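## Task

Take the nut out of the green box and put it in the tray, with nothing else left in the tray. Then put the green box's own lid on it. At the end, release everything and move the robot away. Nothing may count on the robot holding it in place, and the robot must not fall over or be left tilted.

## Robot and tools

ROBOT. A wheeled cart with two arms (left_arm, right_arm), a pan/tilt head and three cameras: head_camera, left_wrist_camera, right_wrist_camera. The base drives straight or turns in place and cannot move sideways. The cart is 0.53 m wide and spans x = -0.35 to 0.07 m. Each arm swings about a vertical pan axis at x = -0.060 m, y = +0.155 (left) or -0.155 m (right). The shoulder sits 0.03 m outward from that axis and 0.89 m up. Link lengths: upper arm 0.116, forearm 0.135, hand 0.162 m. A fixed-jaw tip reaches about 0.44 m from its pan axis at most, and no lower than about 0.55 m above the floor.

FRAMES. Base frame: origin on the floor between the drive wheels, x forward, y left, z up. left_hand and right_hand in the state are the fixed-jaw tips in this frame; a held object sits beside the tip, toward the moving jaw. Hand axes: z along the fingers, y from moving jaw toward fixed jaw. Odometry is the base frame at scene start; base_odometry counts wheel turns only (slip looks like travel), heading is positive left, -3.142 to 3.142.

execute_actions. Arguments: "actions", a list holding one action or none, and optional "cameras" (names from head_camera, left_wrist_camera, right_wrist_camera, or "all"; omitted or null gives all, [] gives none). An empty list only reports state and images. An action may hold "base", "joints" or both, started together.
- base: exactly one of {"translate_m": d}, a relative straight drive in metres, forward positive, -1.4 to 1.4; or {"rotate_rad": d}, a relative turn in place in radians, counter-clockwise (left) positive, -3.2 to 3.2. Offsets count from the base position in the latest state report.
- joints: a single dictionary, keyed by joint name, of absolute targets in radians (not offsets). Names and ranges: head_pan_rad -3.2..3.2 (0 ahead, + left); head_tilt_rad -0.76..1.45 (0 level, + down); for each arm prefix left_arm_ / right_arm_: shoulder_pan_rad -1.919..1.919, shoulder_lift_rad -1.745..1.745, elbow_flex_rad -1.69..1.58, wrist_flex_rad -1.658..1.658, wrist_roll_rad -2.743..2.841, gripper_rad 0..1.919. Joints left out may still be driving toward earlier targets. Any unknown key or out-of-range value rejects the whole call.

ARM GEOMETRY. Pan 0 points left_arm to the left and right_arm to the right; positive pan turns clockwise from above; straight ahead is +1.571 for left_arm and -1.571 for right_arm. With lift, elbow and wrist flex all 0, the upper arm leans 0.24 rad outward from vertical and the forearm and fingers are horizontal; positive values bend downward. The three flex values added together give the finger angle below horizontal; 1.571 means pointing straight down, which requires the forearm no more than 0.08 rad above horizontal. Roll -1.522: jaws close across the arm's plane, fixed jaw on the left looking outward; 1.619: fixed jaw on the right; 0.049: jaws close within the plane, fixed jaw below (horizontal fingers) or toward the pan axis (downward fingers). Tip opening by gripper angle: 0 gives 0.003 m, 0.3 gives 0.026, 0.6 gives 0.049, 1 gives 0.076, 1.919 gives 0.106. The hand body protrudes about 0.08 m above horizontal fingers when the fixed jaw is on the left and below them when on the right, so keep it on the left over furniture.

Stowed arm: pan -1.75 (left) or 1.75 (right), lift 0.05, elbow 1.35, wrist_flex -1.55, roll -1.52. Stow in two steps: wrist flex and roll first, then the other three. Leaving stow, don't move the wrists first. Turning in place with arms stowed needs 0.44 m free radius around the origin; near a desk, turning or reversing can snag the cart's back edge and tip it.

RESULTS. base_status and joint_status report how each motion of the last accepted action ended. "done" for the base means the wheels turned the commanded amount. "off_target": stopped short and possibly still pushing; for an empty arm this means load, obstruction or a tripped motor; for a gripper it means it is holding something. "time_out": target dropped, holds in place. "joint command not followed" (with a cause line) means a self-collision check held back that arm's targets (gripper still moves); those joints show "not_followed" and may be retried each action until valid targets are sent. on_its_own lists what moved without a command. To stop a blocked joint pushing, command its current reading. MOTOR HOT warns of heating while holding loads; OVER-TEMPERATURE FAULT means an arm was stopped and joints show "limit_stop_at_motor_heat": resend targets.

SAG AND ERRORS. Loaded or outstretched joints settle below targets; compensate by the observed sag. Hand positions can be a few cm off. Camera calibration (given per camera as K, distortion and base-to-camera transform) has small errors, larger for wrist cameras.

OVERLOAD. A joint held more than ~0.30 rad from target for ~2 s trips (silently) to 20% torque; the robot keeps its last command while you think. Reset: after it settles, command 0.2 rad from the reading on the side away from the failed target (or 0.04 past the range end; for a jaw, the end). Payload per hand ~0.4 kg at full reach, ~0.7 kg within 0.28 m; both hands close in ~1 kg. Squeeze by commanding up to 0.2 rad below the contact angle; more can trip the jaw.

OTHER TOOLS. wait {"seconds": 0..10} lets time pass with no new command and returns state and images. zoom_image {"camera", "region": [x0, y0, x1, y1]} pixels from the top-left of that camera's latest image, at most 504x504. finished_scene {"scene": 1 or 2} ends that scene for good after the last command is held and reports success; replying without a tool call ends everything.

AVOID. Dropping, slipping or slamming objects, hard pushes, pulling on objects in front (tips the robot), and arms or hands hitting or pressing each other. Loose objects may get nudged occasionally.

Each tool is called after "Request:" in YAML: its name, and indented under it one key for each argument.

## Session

Request:
execute_actions:
  actions: []

Scene clock: 0.00 s.
base_odometry: x=+0.000 y=+0.000 heading=+0.000 (m, m, rad; odometry frame)
base_status: not commanded
joint_positions: head_pan_rad=-0.003 head_tilt_rad=+0.012 left_arm_shoulder_pan_rad=-1.751 left_arm_shoulder_lift_rad=+0.054 left_arm_elbow_flex_rad=+1.361 left_arm_wrist_flex_rad=-1.569 left_arm_wrist_roll_rad=-1.514 left_arm_gripper_rad=+1.920 right_arm_shoulder_pan_rad=+1.771 right_arm_shoulder_lift_rad=+0.069 right_arm_elbow_flex_rad=+1.364 right_arm_wrist_flex_rad=-1.625 right_arm_wrist_roll_rad=-1.532 right_arm_gripper_rad=+1.920
joint_status: not commanded
left_hand: x=-0.3038 y=+0.1028 z=+0.8966 quat_wxyz=(-0.065, -0.648, -0.061, +0.756) (m; base frame)
right_hand: x=-0.3040 y=-0.1134 z=+0.9019 quat_wxyz=(-0.073, +0.633, -0.067, -0.768) (m; base frame)
pictures: head_camera, left_wrist_camera, right_wrist_camera
camera_calibration (this result's frames):
head_camera: T_world_to_cam=[[0.0416389, -0.999112, 0.00639895, -0.00832127], [-0.00998863, -0.00682046, -0.999927, 1.19594], [0.999083, 0.0415719, -0.0102638, 0.0466255], [0, 0, 0, 1]] pos_world=[-0.0342904, -0.00209535, 1.19638]
left_wrist_camera: T_world_to_cam=[[-0.168781, 0.984157, 0.054297, -0.206721], [0.356786, 0.112354, -0.927405, 0.954047], [-0.918813, -0.137156, -0.370096, 0.132854], [0, 0, 0, 1]] pos_world=[-0.253213, 0.114476, 0.945181]
right_wrist_camera: T_world_to_cam=[[0.19663, 0.980007, -0.0303713, 0.201041], [0.37524, -0.103834, -0.921094, 0.952846], [-0.905832, 0.169718, -0.388154, 0.165932], [0, 0, 0, 1]] pos_world=[-0.24677, -0.126245, 0.948174]
Images, in order (width x height): head_camera 644x476, left_wrist_camera 644x476, right_wrist_camera 644x476.

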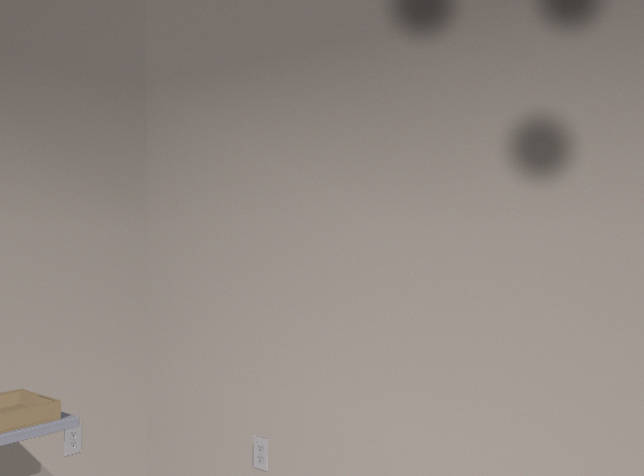

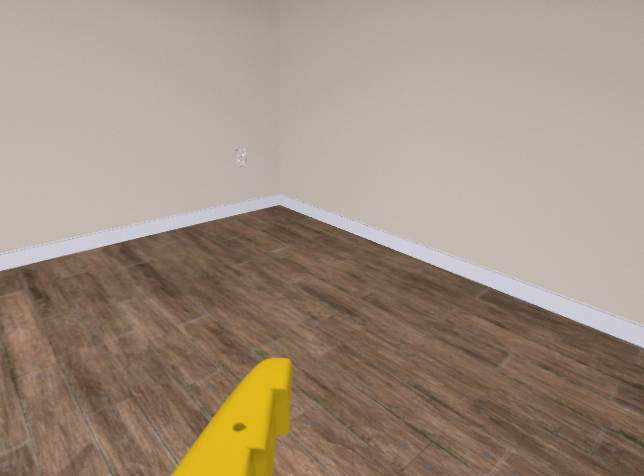

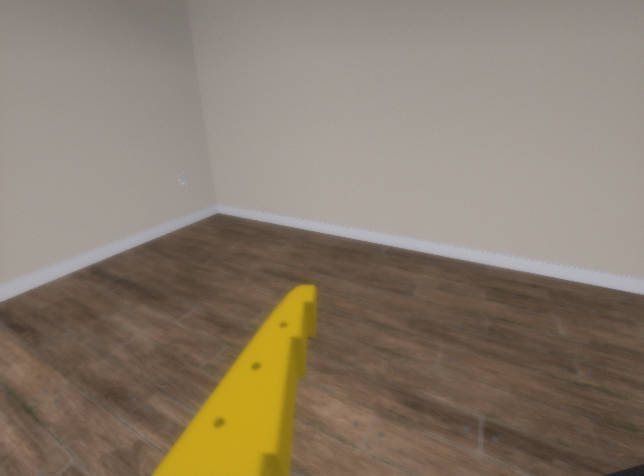

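Request:
execute_actions:
  actions:
    - {"joints": {"head_pan_rad": 0.85, "head_tilt_rad": 0.35}}
  cameras: ["head_camera"]

Scene clock: 4.97 s.
base_odometry: x=+0.000 y=+0.000 heading=+0.000 (m, m, rad; odometry frame)
base_status: not commanded
joint_positions: head_pan_rad=+0.840 head_tilt_rad=+0.343 left_arm_shoulder_pan_rad=-1.751 left_arm_shoulder_lift_rad=+0.054 left_arm_elbow_flex_rad=+1.361 left_arm_wrist_flex_rad=-1.569 left_arm_wrist_roll_rad=-1.514 left_arm_gripper_rad=+1.920 right_arm_shoulder_pan_rad=+1.771 right_arm_shoulder_lift_rad=+0.069 right_arm_elbow_flex_rad=+1.364 right_arm_wrist_flex_rad=-1.625 right_arm_wrist_roll_rad=-1.532 right_arm_gripper_rad=+1.920
joint_status: all done
left_hand: x=-0.3038 y=+0.1028 z=+0.8966 quat_wxyz=(-0.065, -0.648, -0.061, +0.756) (m; base frame)
right_hand: x=-0.3040 y=-0.1134 z=+0.9019 quat_wxyz=(-0.073, +0.633, -0.067, -0.768) (m; base frame)
pictures: head_camera
camera_calibration (this result's frames):
head_camera: T_world_to_cam=[[0.773254, -0.634042, -0.00836826, 0.0430617], [-0.218347, -0.253851, -0.942276, 1.11979], [0.595318, 0.730445, -0.334733, 0.401112], [0, 0, 0, 1]] pos_world=[-0.0275842, 0.0185725, 1.18978]
Images, in order (width x height): head_camera 644x476.

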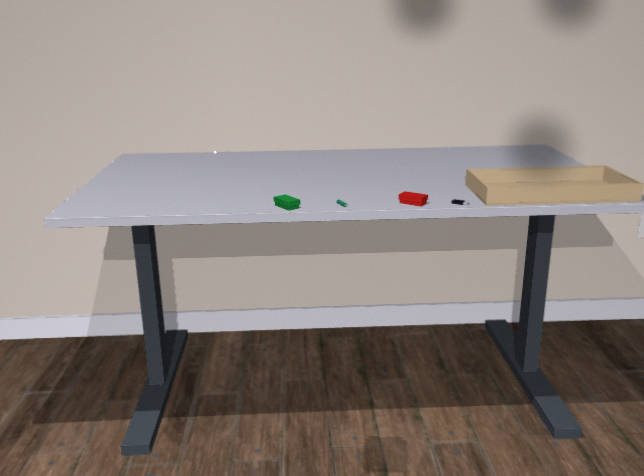

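Request:
zoom_image:
  camera: "head_camera"
  region: [250, 150, 644, 250]

Request:
zoom_image:
  camera: "head_camera"
  region: [20, 130, 330, 250]

Region (250, 150, 644, 250) of head_camera's 644x476 image, scaled by 1.279; it fills the top 128 rows of this view, and the rest is white.

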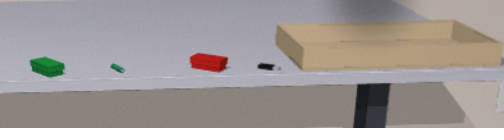

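Region (20, 130, 330, 250) of head_camera's 644x476 image, scaled by 1.626; it fills the top 195 rows of this view, and the rest is white.

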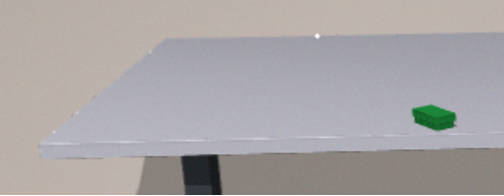

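Request:
zoom_image:
  camera: "head_camera"
  region: [90, 300, 250, 476]

Request:
zoom_image:
  camera: "head_camera"
  region: [460, 290, 620, 466]

Region (90, 300, 250, 476) of head_camera's 644x476 image, scaled by 2.864; it fills the left 458 columns of this view, and the rest is white.

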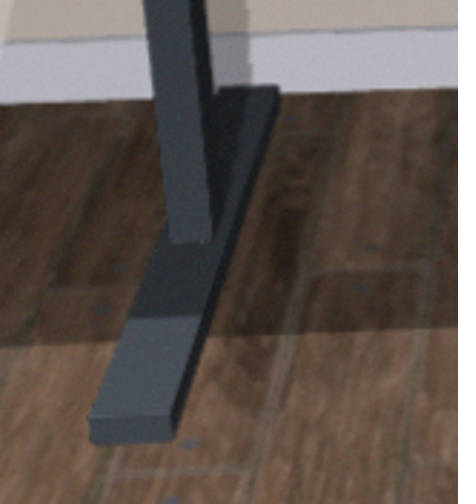

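Region (460, 290, 620, 466) of head_camera's 644x476 image, scaled by 2.864; it fills the left 458 columns of this view, and the rest is white.

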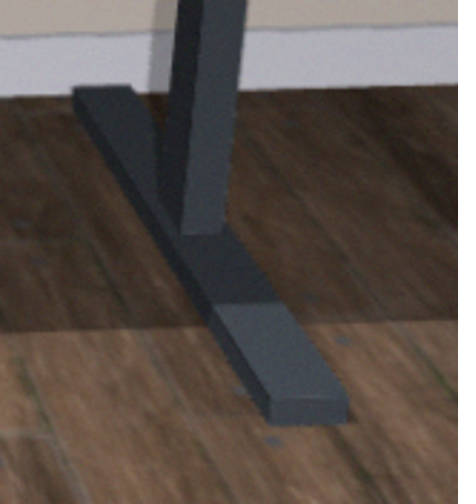

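Request:
zoom_image:
  camera: "head_camera"
  region: [260, 180, 360, 225]

Region (260, 180, 360, 225) of head_camera's 644x476 image, scaled by 5.040; it fills the top 227 rows of this view, and the rest is white.

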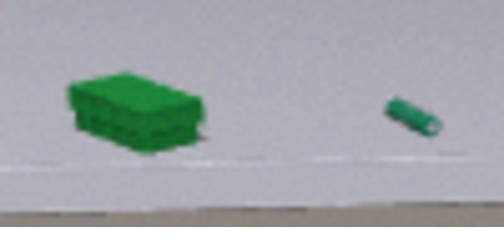

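Request:
execute_actions:
  actions:
    - {"base": {"rotate_rad": 1.011}, "joints": {"right_arm_shoulder_pan_rad": 0.2, "right_arm_shoulder_lift_rad": -0.1, "right_arm_elbow_flex_rad": 0.3, "head_pan_rad": -0.1, "head_tilt_rad": 0.4}}
  cameras: ["head_camera"]

Scene clock: 86.13 s.
base_odometry: x=-0.001 y=+0.000 heading=+1.009 (m, m, rad; odometry frame)
base_status: done
joint_positions: head_pan_rad=-0.090 head_tilt_rad=+0.393 left_arm_shoulder_pan_rad=-1.751 left_arm_shoulder_lift_rad=+0.054 left_arm_elbow_flex_rad=+1.361 left_arm_wrist_flex_rad=-1.569 left_arm_wrist_roll_rad=-1.514 left_arm_gripper_rad=+1.920 right_arm_shoulder_pan_rad=+0.205 right_arm_shoulder_lift_rad=-0.066 right_arm_elbow_flex_rad=+0.329 right_arm_wrist_flex_rad=-1.625 right_arm_wrist_roll_rad=-1.532 right_arm_gripper_rad=+1.920
joint_status: all done
left_hand: x=-0.3038 y=+0.1028 z=+0.8966 quat_wxyz=(-0.065, -0.648, -0.061, +0.756) (m; base frame)
right_hand: x=-0.0963 y=-0.3680 z=+1.1352 quat_wxyz=(+0.631, +0.081, +0.065, -0.768) (m; base frame)
pictures: head_camera
camera_calibration (this result's frames):
head_camera: T_world_to_cam=[[-0.0464778, -0.998863, -0.0105678, 0.00706597], [-0.380758, 0.0274955, -0.924266, 1.09143], [0.923506, -0.0389341, -0.381603, 0.470485], [0, 0, 0, 1]] pos_world=[-0.0185978, -0.00463348, 1.18838]
Images, in order (width x height): head_camera 644x476.

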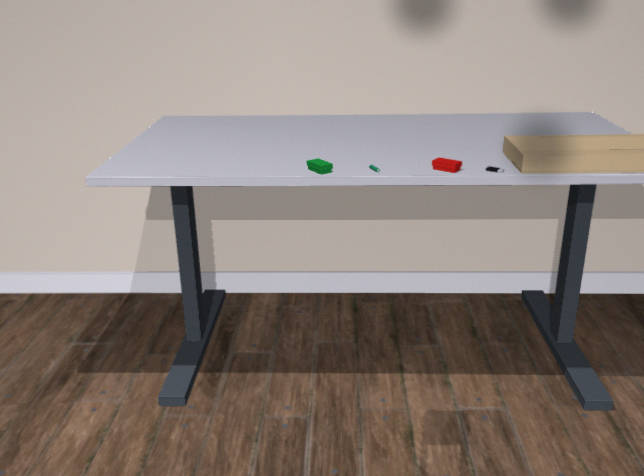

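Request:
execute_actions:
  actions:
    - {"base": {"translate_m": 1.27}, "joints": {"right_arm_wrist_flex_rad": 1.2, "right_arm_gripper_rad": 0.7, "right_arm_elbow_flex_rad": 0.1, "head_pan_rad": -0.2, "head_tilt_rad": 0.85}}
  cameras: ["head_camera"]

Scene clock: 100.93 s.
base_odometry: x=+0.672 y=+1.077 heading=+1.011 (m, m, rad; odometry frame)
base_status: done
joint_positions: head_pan_rad=-0.190 head_tilt_rad=+0.845 left_arm_shoulder_pan_rad=-1.751 left_arm_shoulder_lift_rad=+0.054 left_arm_elbow_flex_rad=+1.361 left_arm_wrist_flex_rad=-1.569 left_arm_wrist_roll_rad=-1.514 left_arm_gripper_rad=+1.920 right_arm_shoulder_pan_rad=+0.205 right_arm_shoulder_lift_rad=-0.066 right_arm_elbow_flex_rad=+0.132 right_arm_wrist_flex_rad=+1.195 right_arm_wrist_roll_rad=-1.532 right_arm_gripper_rad=+0.709
joint_status: all done
left_hand: x=-0.3038 y=+0.1028 z=+0.8966 quat_wxyz=(-0.065, -0.648, -0.061, +0.756) (m; base frame)
right_hand: x=-0.1001 y=-0.3863 z=+0.8515 quat_wxyz=(+0.098, +0.769, +0.620, -0.119) (m; base frame)
pictures: head_camera
camera_calibration (this result's frames):
head_camera: T_world_to_cam=[[-0.154786, -0.987537, -0.0284949, 0.0226096], [-0.734589, 0.13433, -0.665082, 0.776476], [0.660621, -0.0820133, -0.746226, 0.877811], [0, 0, 0, 1]] pos_world=[-0.00600945, -0.00998382, 1.17211]
Images, in order (width x height): head_camera 644x476.

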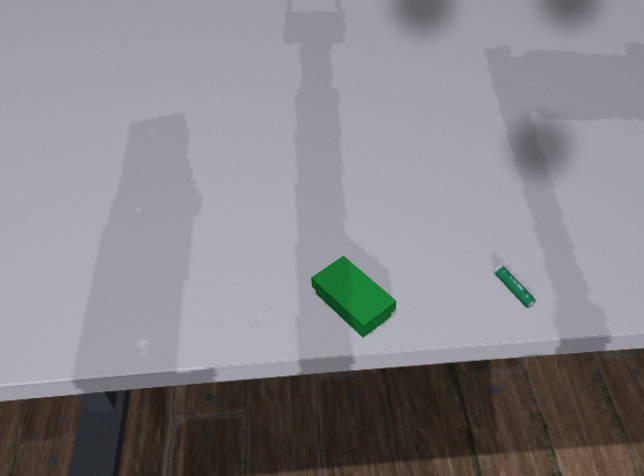

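Request:
zoom_image:
  camera: "head_camera"
  region: [290, 240, 430, 380]

Request:
zoom_image:
  camera: "head_camera"
  region: [0, 340, 120, 420]

Request:
zoom_image:
  camera: "head_camera"
  region: [524, 300, 644, 380]

Region (290, 240, 430, 380) of head_camera's 644x476 image, scaled by 3.600.

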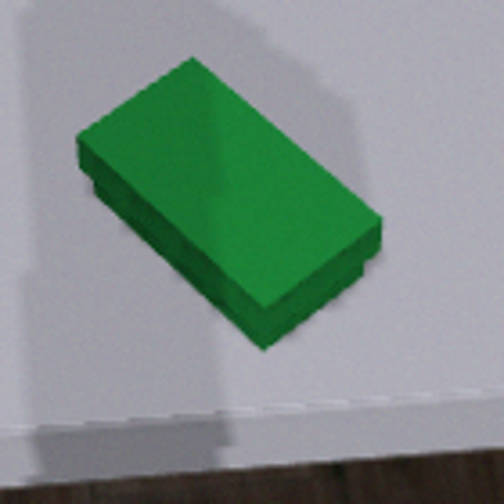

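Region (0, 340, 120, 420) of head_camera's 644x476 image, scaled by 4.200.

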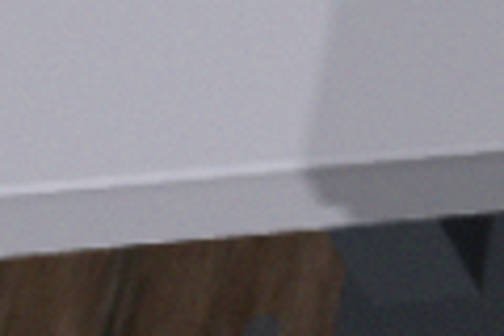

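Region (524, 300, 644, 380) of head_camera's 644x476 image, scaled by 4.200.

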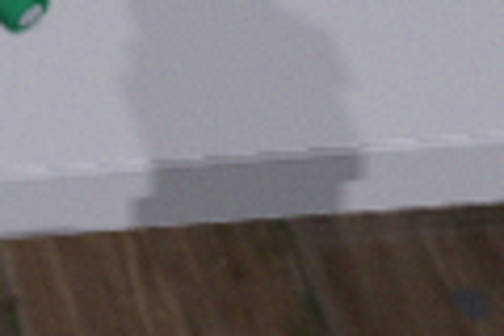

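Request:
execute_actions:
  actions:
    - {"base": {"translate_m": -0.03}, "joints": {"right_arm_shoulder_pan_rad": -0.123, "right_arm_wrist_roll_rad": -0.999, "head_pan_rad": -0.7}}
  cameras: []

Request:
execute_actions:
  actions:
    - {"base": {"rotate_rad": 1.4925}, "joints": {"right_arm_shoulder_lift_rad": 0.06, "right_arm_elbow_flex_rad": 0.373, "right_arm_wrist_flex_rad": 1.108, "head_pan_rad": -1.35, "head_tilt_rad": 0.95}}
  cameras: ["head_camera", "right_wrist_camera"]

Scene clock: 173.47 s.
base_odometry: x=+0.656 y=+1.051 heading=+1.011 (m, m, rad; odometry frame)
base_status: done
joint_positions: head_pan_rad=-0.690 head_tilt_rad=+0.845 left_arm_shoulder_pan_rad=-1.751 left_arm_shoulder_lift_rad=+0.054 left_arm_elbow_flex_rad=+1.361 left_arm_wrist_flex_rad=-1.569 left_arm_wrist_roll_rad=-1.514 left_arm_gripper_rad=+1.920 right_arm_shoulder_pan_rad=-0.116 right_arm_shoulder_lift_rad=-0.066 right_arm_elbow_flex_rad=+0.132 right_arm_wrist_flex_rad=+1.195 right_arm_wrist_roll_rad=-1.010 right_arm_gripper_rad=+0.709
joint_status: all done
left_hand: x=-0.3038 y=+0.1028 z=+0.8966 quat_wxyz=(-0.065, -0.648, -0.061, +0.756) (m; base frame)
right_hand: x=-0.0268 y=-0.3836 z=+0.8503 quat_wxyz=(+0.086, +0.449, +0.880, -0.128) (m; base frame)
pictures: none
No camera images: the call's "cameras" was empty. Leave "cameras" out to get every camera's image.

Scene clock: 176.03 s.
base_odometry: x=+0.656 y=+1.050 heading=+2.502 (m, m, rad; odometry frame)
base_status: done
joint_positions: head_pan_rad=-1.340 head_tilt_rad=+0.945 left_arm_shoulder_pan_rad=-1.751 left_arm_shoulder_lift_rad=+0.054 left_arm_elbow_flex_rad=+1.361 left_arm_wrist_flex_rad=-1.569 left_arm_wrist_roll_rad=-1.514 left_arm_gripper_rad=+1.920 right_arm_shoulder_pan_rad=-0.117 right_arm_shoulder_lift_rad=+0.069 right_arm_elbow_flex_rad=+0.375 right_arm_wrist_flex_rad=+1.115 right_arm_wrist_roll_rad=-1.010 right_arm_gripper_rad=+0.709
joint_status: all done
left_hand: x=-0.3038 y=+0.1028 z=+0.8966 quat_wxyz=(-0.065, -0.648, -0.061, +0.756) (m; base frame)
right_hand: x=-0.0314 y=-0.3410 z=+0.7906 quat_wxyz=(+0.003, +0.454, +0.891, -0.005) (m; base frame)
pictures: head_camera, right_wrist_camera
camera_calibration (this result's frames):
head_camera: T_world_to_cam=[[-0.965303, -0.259189, -0.0318032, -0.0116769], [-0.191815, 0.786425, -0.587148, 0.712284], [0.177193, -0.560675, -0.808855, 0.927175], [0, 0, 0, 1]] pos_world=[-0.0389339, -0.0433408, 1.16779]
right_wrist_camera: T_world_to_cam=[[-0.820382, -0.571737, 0.00951494, -0.225498], [-0.474066, 0.689351, 0.547775, -0.193139], [-0.319742, 0.444874, -0.836572, 0.875013], [0, 0, 0, 1]] pos_world=[0.00322374, -0.385055, 0.839953]
Images, in order (width x height): head_camera 644x476, right_wrist_camera 644x476.

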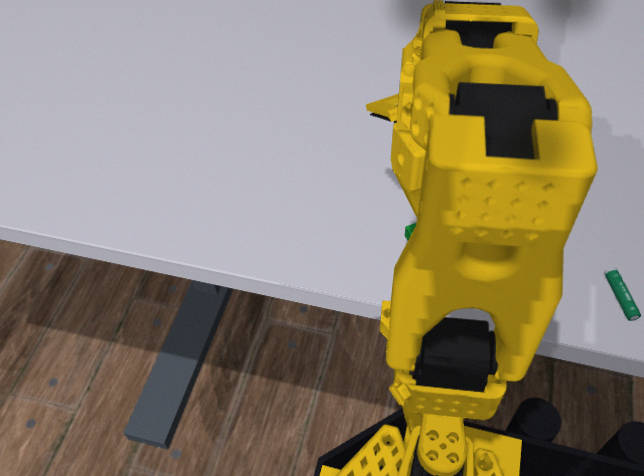

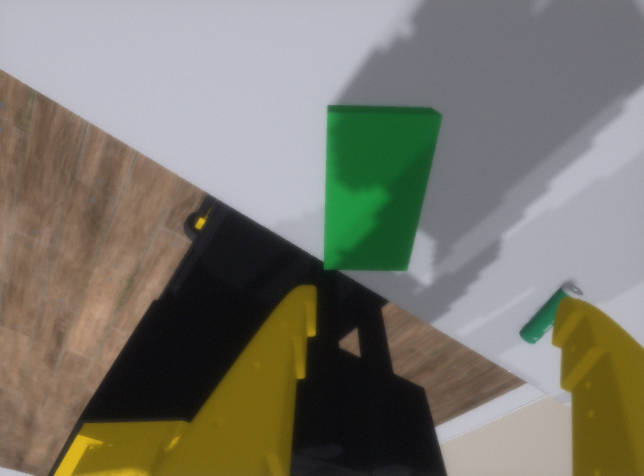

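Request:
zoom_image:
  camera: "right_wrist_camera"
  region: [300, 90, 460, 190]

Request:
zoom_image:
  camera: "right_wrist_camera"
  region: [280, 230, 440, 350]

Region (300, 90, 460, 190) of right_wrist_camera's 644x476 image, scaled by 3.150; it fills the top 315 rows of this view, and the rest is white.

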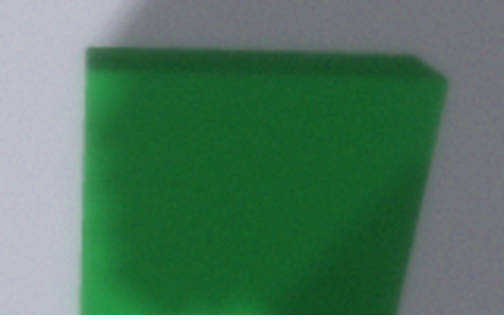

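Region (280, 230, 440, 350) of right_wrist_camera's 644x476 image, scaled by 3.150; it fills the top 378 rows of this view, and the rest is white.

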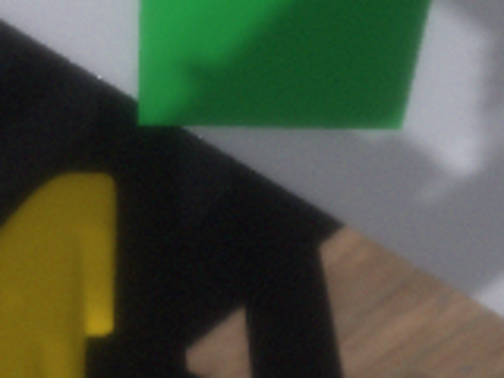

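Request:
execute_actions:
  actions:
    - {"joints": {"right_arm_shoulder_lift_rad": 0.319, "right_arm_elbow_flex_rad": 0.474, "right_arm_wrist_flex_rad": 0.748, "right_arm_shoulder_pan_rad": -0.136, "right_arm_wrist_roll_rad": -1.072}}
  cameras: ["right_wrist_camera"]

Scene clock: 206.77 s.
base_odometry: x=+0.656 y=+1.050 heading=+2.502 (m, m, rad; odometry frame)
base_status: not commanded
joint_positions: head_pan_rad=-1.340 head_tilt_rad=+0.945 left_arm_shoulder_pan_rad=-1.751 left_arm_shoulder_lift_rad=+0.054 left_arm_elbow_flex_rad=+1.361 left_arm_wrist_flex_rad=-1.569 left_arm_wrist_roll_rad=-1.514 left_arm_gripper_rad=+1.920 right_arm_shoulder_pan_rad=-0.130 right_arm_shoulder_lift_rad=+0.326 right_arm_elbow_flex_rad=+0.476 right_arm_wrist_flex_rad=+0.755 right_arm_wrist_roll_rad=-1.061 right_arm_gripper_rad=+0.709
joint_status: all done
left_hand: x=-0.3038 y=+0.1028 z=+0.8966 quat_wxyz=(-0.065, -0.648, -0.061, +0.756) (m; base frame)
right_hand: x=-0.0288 y=-0.3415 z=+0.7377 quat_wxyz=(+0.004, +0.471, +0.882, -0.006) (m; base frame)
pictures: right_wrist_camera
camera_calibration (this result's frames):
right_wrist_camera: T_world_to_cam=[[-0.841705, -0.539853, 0.0096121, -0.212979], [-0.447739, 0.707814, 0.546378, -0.154429], [-0.301767, 0.455585, -0.837483, 0.836663], [0, 0, 0, 1]] pos_world=[0.00406801, -0.386841, 0.787115]
Images, in order (width x height): right_wrist_camera 644x476.

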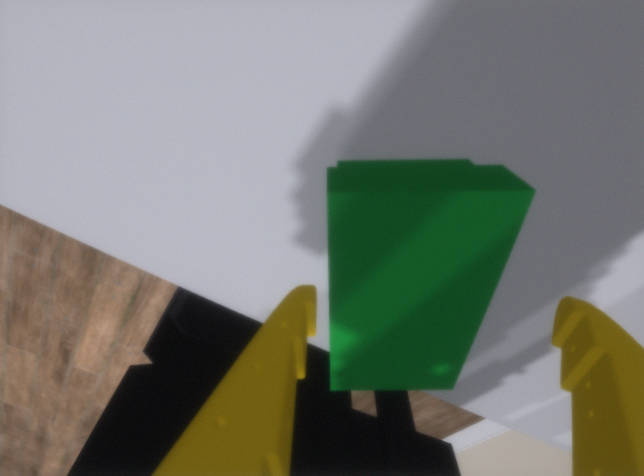

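Request:
zoom_image:
  camera: "right_wrist_camera"
  region: [310, 145, 550, 215]

Request:
zoom_image:
  camera: "right_wrist_camera"
  region: [290, 270, 480, 410]

Region (310, 145, 550, 215) of right_wrist_camera's 644x476 image, scaled by 2.100; it fills the top 147 rows of this view, and the rest is white.

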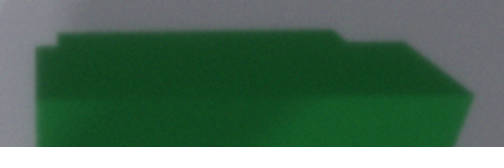

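Region (290, 270, 480, 410) of right_wrist_camera's 644x476 image, scaled by 2.653; it fills the top 371 rows of this view, and the rest is white.

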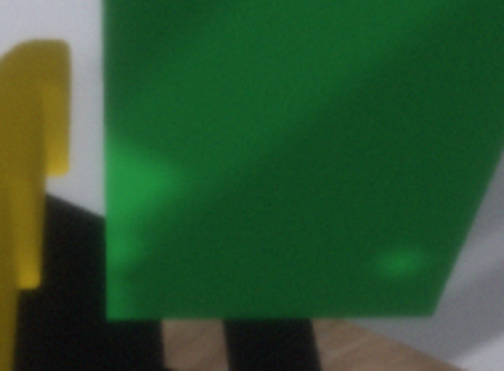

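Request:
execute_actions:
  actions:
    - {"joints": {"right_arm_shoulder_lift_rad": 0.344, "right_arm_wrist_flex_rad": 0.72, "right_arm_shoulder_pan_rad": -0.112, "right_arm_gripper_rad": 0.32}}
  cameras: ["right_wrist_camera"]

Scene clock: 233.47 s.
base_odometry: x=+0.656 y=+1.050 heading=+2.502 (m, m, rad; odometry frame)
base_status: not commanded
joint_positions: head_pan_rad=-1.340 head_tilt_rad=+0.945 left_arm_shoulder_pan_rad=-1.751 left_arm_shoulder_lift_rad=+0.054 left_arm_elbow_flex_rad=+1.361 left_arm_wrist_flex_rad=-1.569 left_arm_wrist_roll_rad=-1.514 left_arm_gripper_rad=+1.920 right_arm_shoulder_pan_rad=-0.119 right_arm_shoulder_lift_rad=+0.351 right_arm_elbow_flex_rad=+0.476 right_arm_wrist_flex_rad=+0.727 right_arm_wrist_roll_rad=-1.061 right_arm_gripper_rad=+0.443
joint_status: right_arm_gripper_rad off_target (ended at +0.443, target +0.320); the others done
left_hand: x=-0.3038 y=+0.1028 z=+0.8966 quat_wxyz=(-0.065, -0.648, -0.061, +0.756) (m; base frame)
right_hand: x=-0.0308 y=-0.3424 z=+0.7338 quat_wxyz=(+0.005, +0.475, +0.880, -0.007) (m; base frame)
pictures: right_wrist_camera
camera_calibration (this result's frames):
right_wrist_camera: T_world_to_cam=[[-0.847457, -0.530752, 0.0109205, -0.213064], [-0.440311, 0.714242, 0.544045, -0.148391], [-0.296553, 0.456246, -0.838985, 0.834667], [0, 0, 0, 1]] pos_world=[0.00162204, -0.38791, 0.783331]
Images, in order (width x height): right_wrist_camera 644x476.

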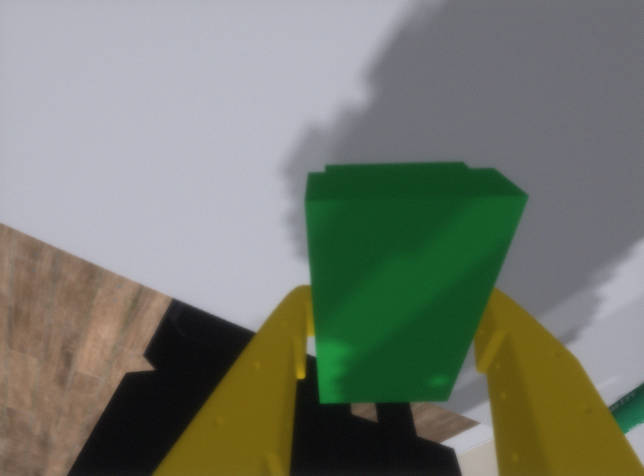

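Request:
execute_actions:
  actions:
    - {"joints": {"right_arm_shoulder_lift_rad": 0.31, "right_arm_wrist_flex_rad": 0.732}}
  cameras: []

Request:
execute_actions:
  actions:
    - {"joints": {"right_arm_shoulder_lift_rad": 0.19, "right_arm_wrist_flex_rad": 0.852}}
  cameras: ["head_camera", "right_wrist_camera"]

Scene clock: 247.93 s.
base_odometry: x=+0.656 y=+1.050 heading=+2.502 (m, m, rad; odometry frame)
base_status: not commanded
joint_positions: head_pan_rad=-1.340 head_tilt_rad=+0.945 left_arm_shoulder_pan_rad=-1.751 left_arm_shoulder_lift_rad=+0.054 left_arm_elbow_flex_rad=+1.361 left_arm_wrist_flex_rad=-1.569 left_arm_wrist_roll_rad=-1.514 left_arm_gripper_rad=+1.920 right_arm_shoulder_pan_rad=-0.119 right_arm_shoulder_lift_rad=+0.351 right_arm_elbow_flex_rad=+0.476 right_arm_wrist_flex_rad=+0.727 right_arm_wrist_roll_rad=-1.061 right_arm_gripper_rad=+0.443
joint_status: all done
left_hand: x=-0.3038 y=+0.1028 z=+0.8966 quat_wxyz=(-0.065, -0.648, -0.061, +0.756) (m; base frame)
right_hand: x=-0.0308 y=-0.3424 z=+0.7338 quat_wxyz=(+0.005, +0.475, +0.880, -0.007) (m; base frame)
pictures: none
No camera images: the call's "cameras" was empty. Leave "cameras" out to get every camera's image.

Scene clock: 248.70 s.
base_odometry: x=+0.656 y=+1.050 heading=+2.502 (m, m, rad; odometry frame)
base_status: not commanded
joint_positions: head_pan_rad=-1.340 head_tilt_rad=+0.945 left_arm_shoulder_pan_rad=-1.751 left_arm_shoulder_lift_rad=+0.054 left_arm_elbow_flex_rad=+1.361 left_arm_wrist_flex_rad=-1.569 left_arm_wrist_roll_rad=-1.514 left_arm_gripper_rad=+1.920 right_arm_shoulder_pan_rad=-0.119 right_arm_shoulder_lift_rad=+0.228 right_arm_elbow_flex_rad=+0.476 right_arm_wrist_flex_rad=+0.847 right_arm_wrist_roll_rad=-1.061 right_arm_gripper_rad=+0.443
joint_status: all done
left_hand: x=-0.3038 y=+0.1028 z=+0.8966 quat_wxyz=(-0.065, -0.648, -0.061, +0.756) (m; base frame)
right_hand: x=-0.0309 y=-0.3417 z=+0.7534 quat_wxyz=(+0.006, +0.475, +0.880, -0.008) (m; base frame)
pictures: head_camera, right_wrist_camera
camera_calibration (this result's frames):
head_camera: T_world_to_cam=[[-0.965303, -0.259188, -0.0318032, -0.0116769], [-0.191814, 0.786425, -0.587148, 0.712284], [0.177193, -0.560675, -0.808855, 0.927175], [0, 0, 0, 1]] pos_world=[-0.0389339, -0.0433408, 1.16779]
right_wrist_camera: T_world_to_cam=[[-0.847461, -0.530717, 0.0122288, -0.21393], [-0.440509, 0.715896, 0.541706, -0.157308], [-0.296247, 0.453688, -0.840479, 0.851004], [0, 0, 0, 1]] pos_world=[0.00151454, -0.387011, 0.803082]
Images, in order (width x height): head_camera 644x476, right_wrist_camera 644x476.

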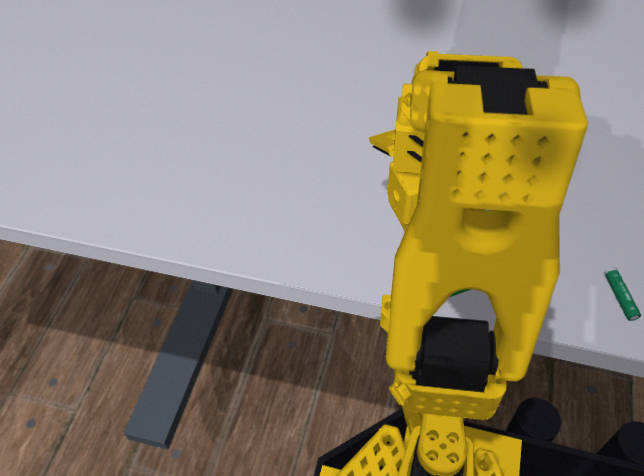

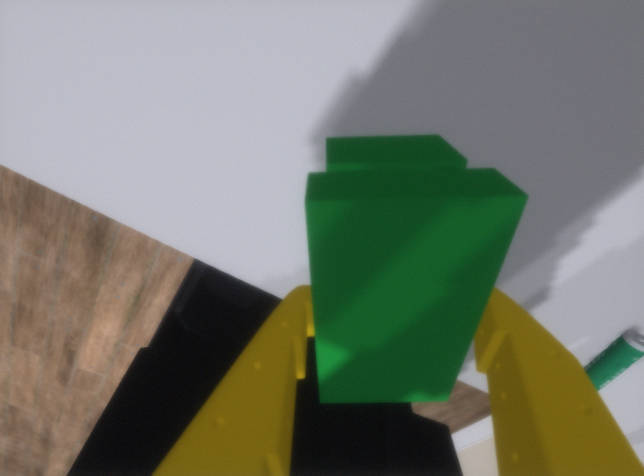

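Request:
execute_actions:
  actions:
    - {"base": {"translate_m": 0.095}, "joints": {"head_pan_rad": -1.85, "head_tilt_rad": 0.92}}
  cameras: ["head_camera", "right_wrist_camera"]

Scene clock: 277.67 s.
base_odometry: x=+0.579 y=+1.107 heading=+2.506 (m, m, rad; odometry frame)
base_status: done
joint_positions: head_pan_rad=-1.840 head_tilt_rad=+0.935 left_arm_shoulder_pan_rad=-1.751 left_arm_shoulder_lift_rad=+0.054 left_arm_elbow_flex_rad=+1.361 left_arm_wrist_flex_rad=-1.569 left_arm_wrist_roll_rad=-1.514 left_arm_gripper_rad=+1.920 right_arm_shoulder_pan_rad=-0.116 right_arm_shoulder_lift_rad=+0.228 right_arm_elbow_flex_rad=+0.476 right_arm_wrist_flex_rad=+0.847 right_arm_wrist_roll_rad=-1.061 right_arm_gripper_rad=+0.443
joint_status: all done
left_hand: x=-0.3038 y=+0.1028 z=+0.8966 quat_wxyz=(-0.065, -0.648, -0.061, +0.756) (m; base frame)
right_hand: x=-0.0314 y=-0.3418 z=+0.7534 quat_wxyz=(+0.006, +0.477, +0.879, -0.008) (m; base frame)
pictures: head_camera, right_wrist_camera
camera_calibration (this result's frames):
head_camera: T_world_to_cam=[[-0.971467, 0.235076, -0.0314841, -0.0123339], [0.207156, 0.776362, -0.595272, 0.740387], [-0.115491, -0.584809, -0.802907, 0.906573], [0, 0, 0, 1]] pos_world=[-0.0606566, -0.0417363, 1.16824]
right_wrist_camera: T_world_to_cam=[[-0.849085, -0.528115, 0.0122288, -0.213624], [-0.43831, 0.717244, 0.541706, -0.156967], [-0.294854, 0.454595, -0.840479, 0.851228], [0, 0, 0, 1]] pos_world=[0.000802456, -0.387198, 0.803082]
Images, in order (width x height): head_camera 644x476, right_wrist_camera 644x476.

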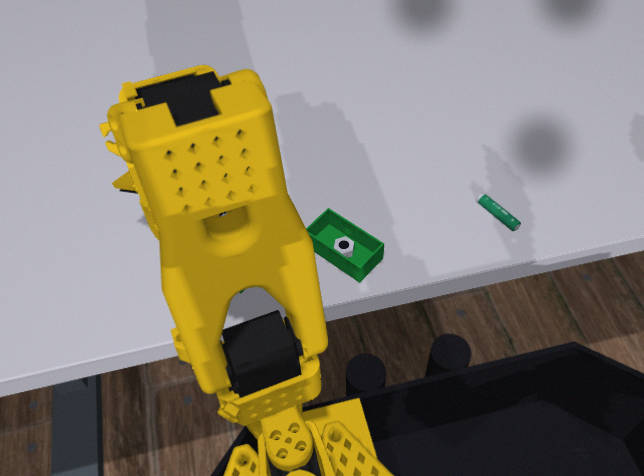

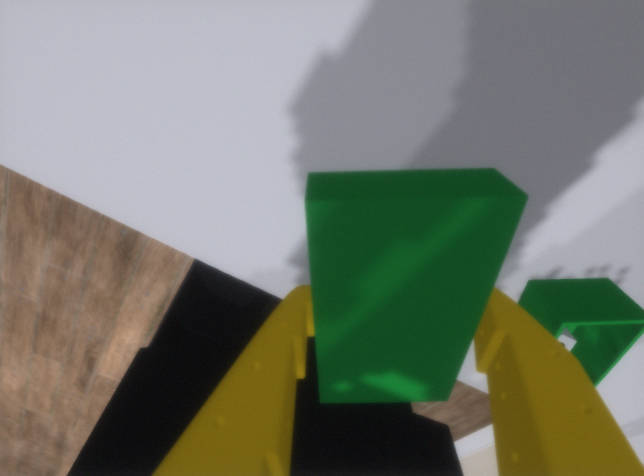

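Request:
zoom_image:
  camera: "head_camera"
  region: [295, 195, 400, 295]

Region (295, 195, 400, 295) of head_camera's 644x476 image, scaled by 4.800; it fills the top 480 rows of this view, and the rest is white.

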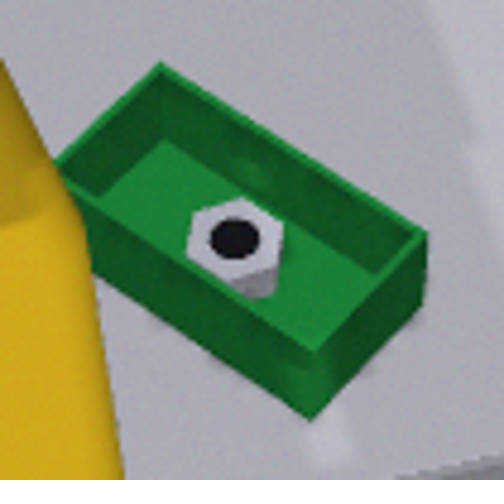

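Request:
zoom_image:
  camera: "right_wrist_camera"
  region: [440, 270, 640, 420]

Request:
zoom_image:
  camera: "right_wrist_camera"
  region: [180, 270, 380, 420]

Region (440, 270, 640, 420) of right_wrist_camera's 644x476 image, scaled by 2.520; it fills the top 378 rows of this view, and the rest is white.

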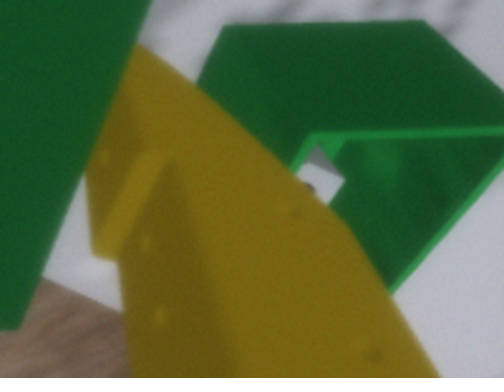

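Region (180, 270, 380, 420) of right_wrist_camera's 644x476 image, scaled by 2.520; it fills the top 378 rows of this view, and the rest is white.

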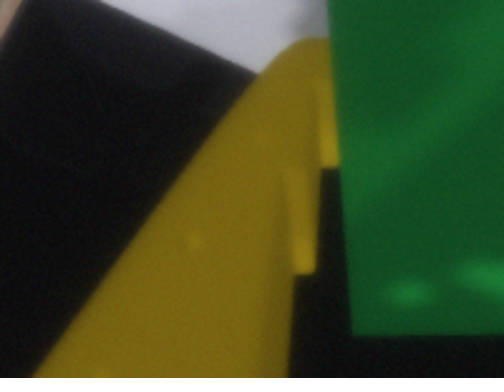

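Request:
execute_actions:
  actions:
    - {"joints": {"right_arm_shoulder_lift_rad": 0.402, "right_arm_wrist_flex_rad": 0.661}}
  cameras: ["right_wrist_camera"]

Scene clock: 335.77 s.
base_odometry: x=+0.579 y=+1.107 heading=+2.506 (m, m, rad; odometry frame)
base_status: not commanded
joint_positions: head_pan_rad=-1.840 head_tilt_rad=+0.935 left_arm_shoulder_pan_rad=-1.751 left_arm_shoulder_lift_rad=+0.054 left_arm_elbow_flex_rad=+1.361 left_arm_wrist_flex_rad=-1.569 left_arm_wrist_roll_rad=-1.514 left_arm_gripper_rad=+1.920 right_arm_shoulder_pan_rad=-0.116 right_arm_shoulder_lift_rad=+0.411 right_arm_elbow_flex_rad=+0.476 right_arm_wrist_flex_rad=+0.667 right_arm_wrist_roll_rad=-1.061 right_arm_gripper_rad=+0.443
joint_status: all done
left_hand: x=-0.3038 y=+0.1028 z=+0.8966 quat_wxyz=(-0.065, -0.648, -0.061, +0.756) (m; base frame)
right_hand: x=-0.0314 y=-0.3422 z=+0.7242 quat_wxyz=(+0.005, +0.477, +0.879, -0.007) (m; base frame)
pictures: right_wrist_camera
camera_calibration (this result's frames):
right_wrist_camera: T_world_to_cam=[[-0.849081, -0.52815, 0.0109205, -0.21254], [-0.438118, 0.71559, 0.544045, -0.143043], [-0.295152, 0.457153, -0.838985, 0.826727], [0, 0, 0, 1]] pos_world=[0.000876436, -0.387834, 0.773755]
Images, in order (width x height): right_wrist_camera 644x476.

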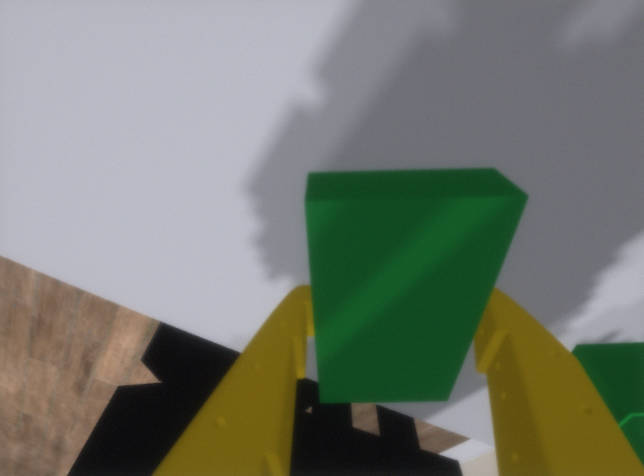

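Request:
execute_actions:
  actions:
    - {"joints": {"right_arm_gripper_rad": 0.6, "right_arm_shoulder_lift_rad": 0.376, "right_arm_wrist_flex_rad": 0.671}}
  cameras: ["right_wrist_camera"]

Scene clock: 339.97 s.
base_odometry: x=+0.579 y=+1.107 heading=+2.506 (m, m, rad; odometry frame)
base_status: not commanded
joint_positions: head_pan_rad=-1.840 head_tilt_rad=+0.935 left_arm_shoulder_pan_rad=-1.751 left_arm_shoulder_lift_rad=+0.054 left_arm_elbow_flex_rad=+1.361 left_arm_wrist_flex_rad=-1.569 left_arm_wrist_roll_rad=-1.514 left_arm_gripper_rad=+1.920 right_arm_shoulder_pan_rad=-0.116 right_arm_shoulder_lift_rad=+0.411 right_arm_elbow_flex_rad=+0.476 right_arm_wrist_flex_rad=+0.667 right_arm_wrist_roll_rad=-1.061 right_arm_gripper_rad=+0.590
joint_status: all done
left_hand: x=-0.3038 y=+0.1028 z=+0.8966 quat_wxyz=(-0.065, -0.648, -0.061, +0.756) (m; base frame)
right_hand: x=-0.0314 y=-0.3422 z=+0.7242 quat_wxyz=(+0.005, +0.477, +0.879, -0.007) (m; base frame)
pictures: right_wrist_camera
camera_calibration (this result's frames):
right_wrist_camera: T_world_to_cam=[[-0.849081, -0.52815, 0.0109205, -0.21254], [-0.438118, 0.71559, 0.544045, -0.143043], [-0.295152, 0.457153, -0.838985, 0.826727], [0, 0, 0, 1]] pos_world=[0.000876436, -0.387834, 0.773755]
Images, in order (width x height): right_wrist_camera 644x476.

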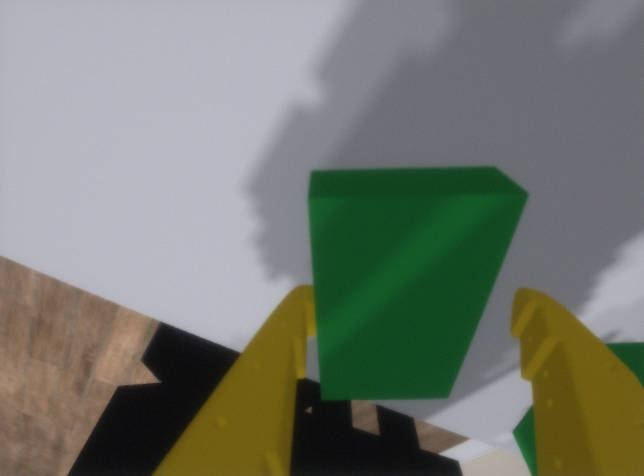

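Request:
execute_actions:
  actions:
    - {"joints": {"right_arm_shoulder_lift_rad": 0.232, "right_arm_wrist_flex_rad": 0.815, "right_arm_shoulder_pan_rad": -0.138}}
  cameras: []

Request:
execute_actions:
  actions:
    - {"base": {"translate_m": -0.095}, "joints": {"right_arm_elbow_flex_rad": 0.322, "right_arm_wrist_flex_rad": 0.94, "right_arm_shoulder_pan_rad": -0.076, "right_arm_wrist_roll_rad": -2.606, "right_arm_gripper_rad": 0.3, "head_pan_rad": -1.3}}
  cameras: ["head_camera", "right_wrist_camera"]

Scene clock: 372.00 s.
base_odometry: x=+0.579 y=+1.107 heading=+2.506 (m, m, rad; odometry frame)
base_status: not commanded
joint_positions: head_pan_rad=-1.840 head_tilt_rad=+0.935 left_arm_shoulder_pan_rad=-1.751 left_arm_shoulder_lift_rad=+0.054 left_arm_elbow_flex_rad=+1.361 left_arm_wrist_flex_rad=-1.569 left_arm_wrist_roll_rad=-1.514 left_arm_gripper_rad=+1.920 right_arm_shoulder_pan_rad=-0.131 right_arm_shoulder_lift_rad=+0.271 right_arm_elbow_flex_rad=+0.476 right_arm_wrist_flex_rad=+0.810 right_arm_wrist_roll_rad=-1.061 right_arm_gripper_rad=+0.591
joint_status: all done
left_hand: x=-0.3038 y=+0.1028 z=+0.8966 quat_wxyz=(-0.065, -0.648, -0.061, +0.756) (m; base frame)
right_hand: x=-0.0286 y=-0.3410 z=+0.7465 quat_wxyz=(+0.004, +0.470, +0.883, -0.006) (m; base frame)
pictures: none
No camera images: the call's "cameras" was empty. Leave "cameras" out to get every camera's image.

Scene clock: 373.93 s.
base_odometry: x=+0.655 y=+1.050 heading=+2.507 (m, m, rad; odometry frame)
base_status: done
joint_positions: head_pan_rad=-1.310 head_tilt_rad=+0.935 left_arm_shoulder_pan_rad=-1.751 left_arm_shoulder_lift_rad=+0.054 left_arm_elbow_flex_rad=+1.361 left_arm_wrist_flex_rad=-1.569 left_arm_wrist_roll_rad=-1.514 left_arm_gripper_rad=+1.920 right_arm_shoulder_pan_rad=-0.081 right_arm_shoulder_lift_rad=+0.271 right_arm_elbow_flex_rad=+0.347 right_arm_wrist_flex_rad=+0.934 right_arm_wrist_roll_rad=-2.595 right_arm_gripper_rad=+0.309
joint_status: all done
left_hand: x=-0.3038 y=+0.1028 z=+0.8966 quat_wxyz=(-0.065, -0.648, -0.061, +0.756) (m; base frame)
right_hand: x=-0.0393 y=-0.3643 z=+0.7606 quat_wxyz=(+0.009, +0.958, +0.285, -0.002) (m; base frame)
pictures: head_camera, right_wrist_camera
camera_calibration (this result's frames):
head_camera: T_world_to_cam=[[-0.956979, -0.288445, -0.0314837, -0.0116533], [-0.213869, 0.774533, -0.59528, 0.720608], [0.19609, -0.562937, -0.802901, 0.921211], [0, 0, 0, 1]] pos_world=[-0.0376768, -0.0429125, 1.16824]
right_wrist_camera: T_world_to_cam=[[-0.529568, 0.848173, -0.0126881, 0.30056], [0.704844, 0.448303, 0.549745, -0.20736], [0.471967, 0.282184, -0.835236, 0.828579], [0, 0, 0, 1]] pos_world=[-0.0857386, -0.395779, 0.809868]
Images, in order (width x height): head_camera 644x476, right_wrist_camera 644x476.

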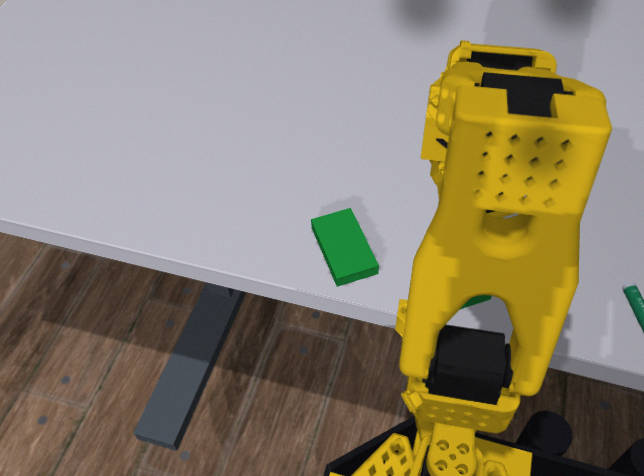

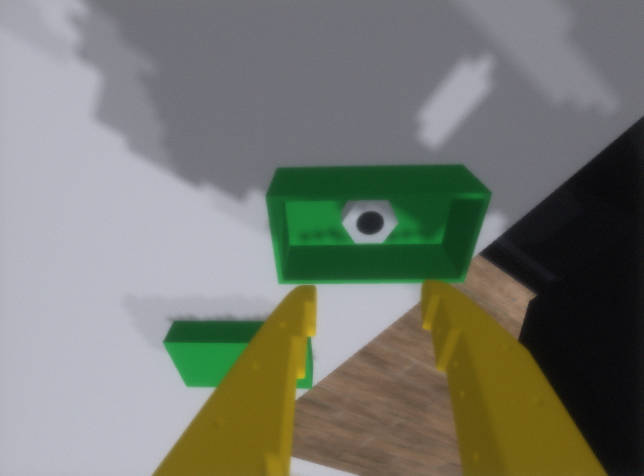

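Request:
zoom_image:
  camera: "right_wrist_camera"
  region: [255, 155, 505, 345]

Request:
zoom_image:
  camera: "right_wrist_camera"
  region: [320, 180, 420, 260]

Region (255, 155, 505, 345) of right_wrist_camera's 644x476 image, scaled by 2.016; it fills the top 383 rows of this view, and the rest is white.

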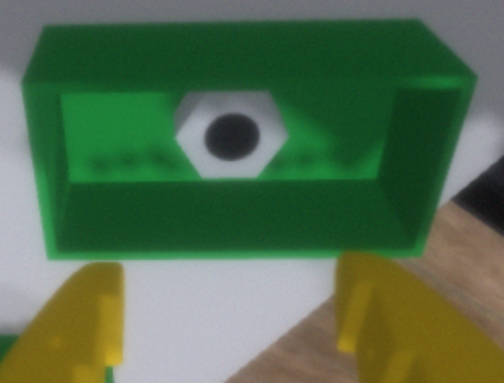

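Region (320, 180, 420, 260) of right_wrist_camera's 644x476 image, scaled by 5.040; it fills the top 403 rows of this view, and the rest is white.

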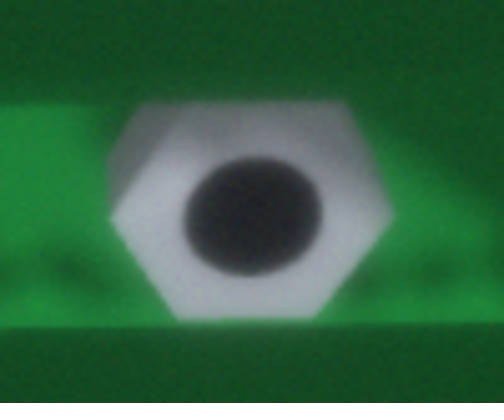

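Request:
execute_actions:
  actions:
    - {"joints": {"right_arm_shoulder_lift_rad": 0.329, "right_arm_elbow_flex_rad": 0.384, "right_arm_wrist_flex_rad": 0.823, "right_arm_shoulder_pan_rad": -0.046, "right_arm_wrist_roll_rad": -2.555, "right_arm_gripper_rad": 0.276}}
  cameras: ["right_wrist_camera"]

Scene clock: 425.90 s.
base_odometry: x=+0.655 y=+1.050 heading=+2.507 (m, m, rad; odometry frame)
base_status: not commanded
joint_positions: head_pan_rad=-1.310 head_tilt_rad=+0.935 left_arm_shoulder_pan_rad=-1.751 left_arm_shoulder_lift_rad=+0.054 left_arm_elbow_flex_rad=+1.361 left_arm_wrist_flex_rad=-1.569 left_arm_wrist_roll_rad=-1.514 left_arm_gripper_rad=+1.920 right_arm_shoulder_pan_rad=-0.053 right_arm_shoulder_lift_rad=+0.337 right_arm_elbow_flex_rad=+0.387 right_arm_wrist_flex_rad=+0.830 right_arm_wrist_roll_rad=-2.566 right_arm_gripper_rad=+0.285
joint_status: all done
left_hand: x=-0.3038 y=+0.1028 z=+0.8966 quat_wxyz=(-0.065, -0.648, -0.061, +0.756) (m; base frame)
right_hand: x=-0.0450 y=-0.3625 z=+0.7451 quat_wxyz=(+0.008, +0.958, +0.286, -0.002) (m; base frame)
pictures: right_wrist_camera
camera_calibration (this result's frames):
right_wrist_camera: T_world_to_cam=[[-0.530872, 0.847379, -0.0110929, 0.294282], [0.704497, 0.448558, 0.549982, -0.195708], [0.471019, 0.284155, -0.835103, 0.818377], [0, 0, 0, 1]] pos_world=[-0.0913689, -0.394128, 0.794329]
Images, in order (width x height): right_wrist_camera 644x476.

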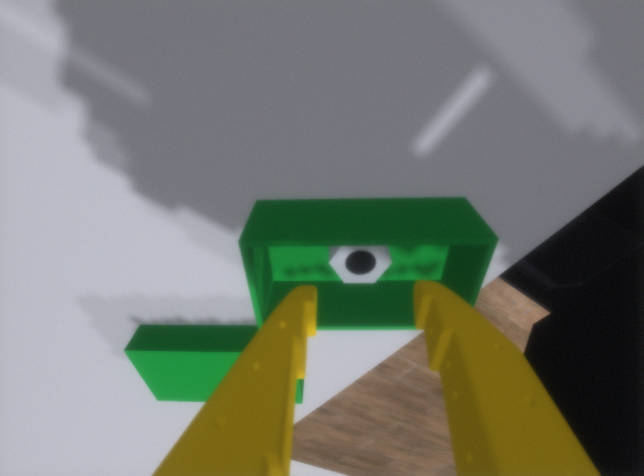

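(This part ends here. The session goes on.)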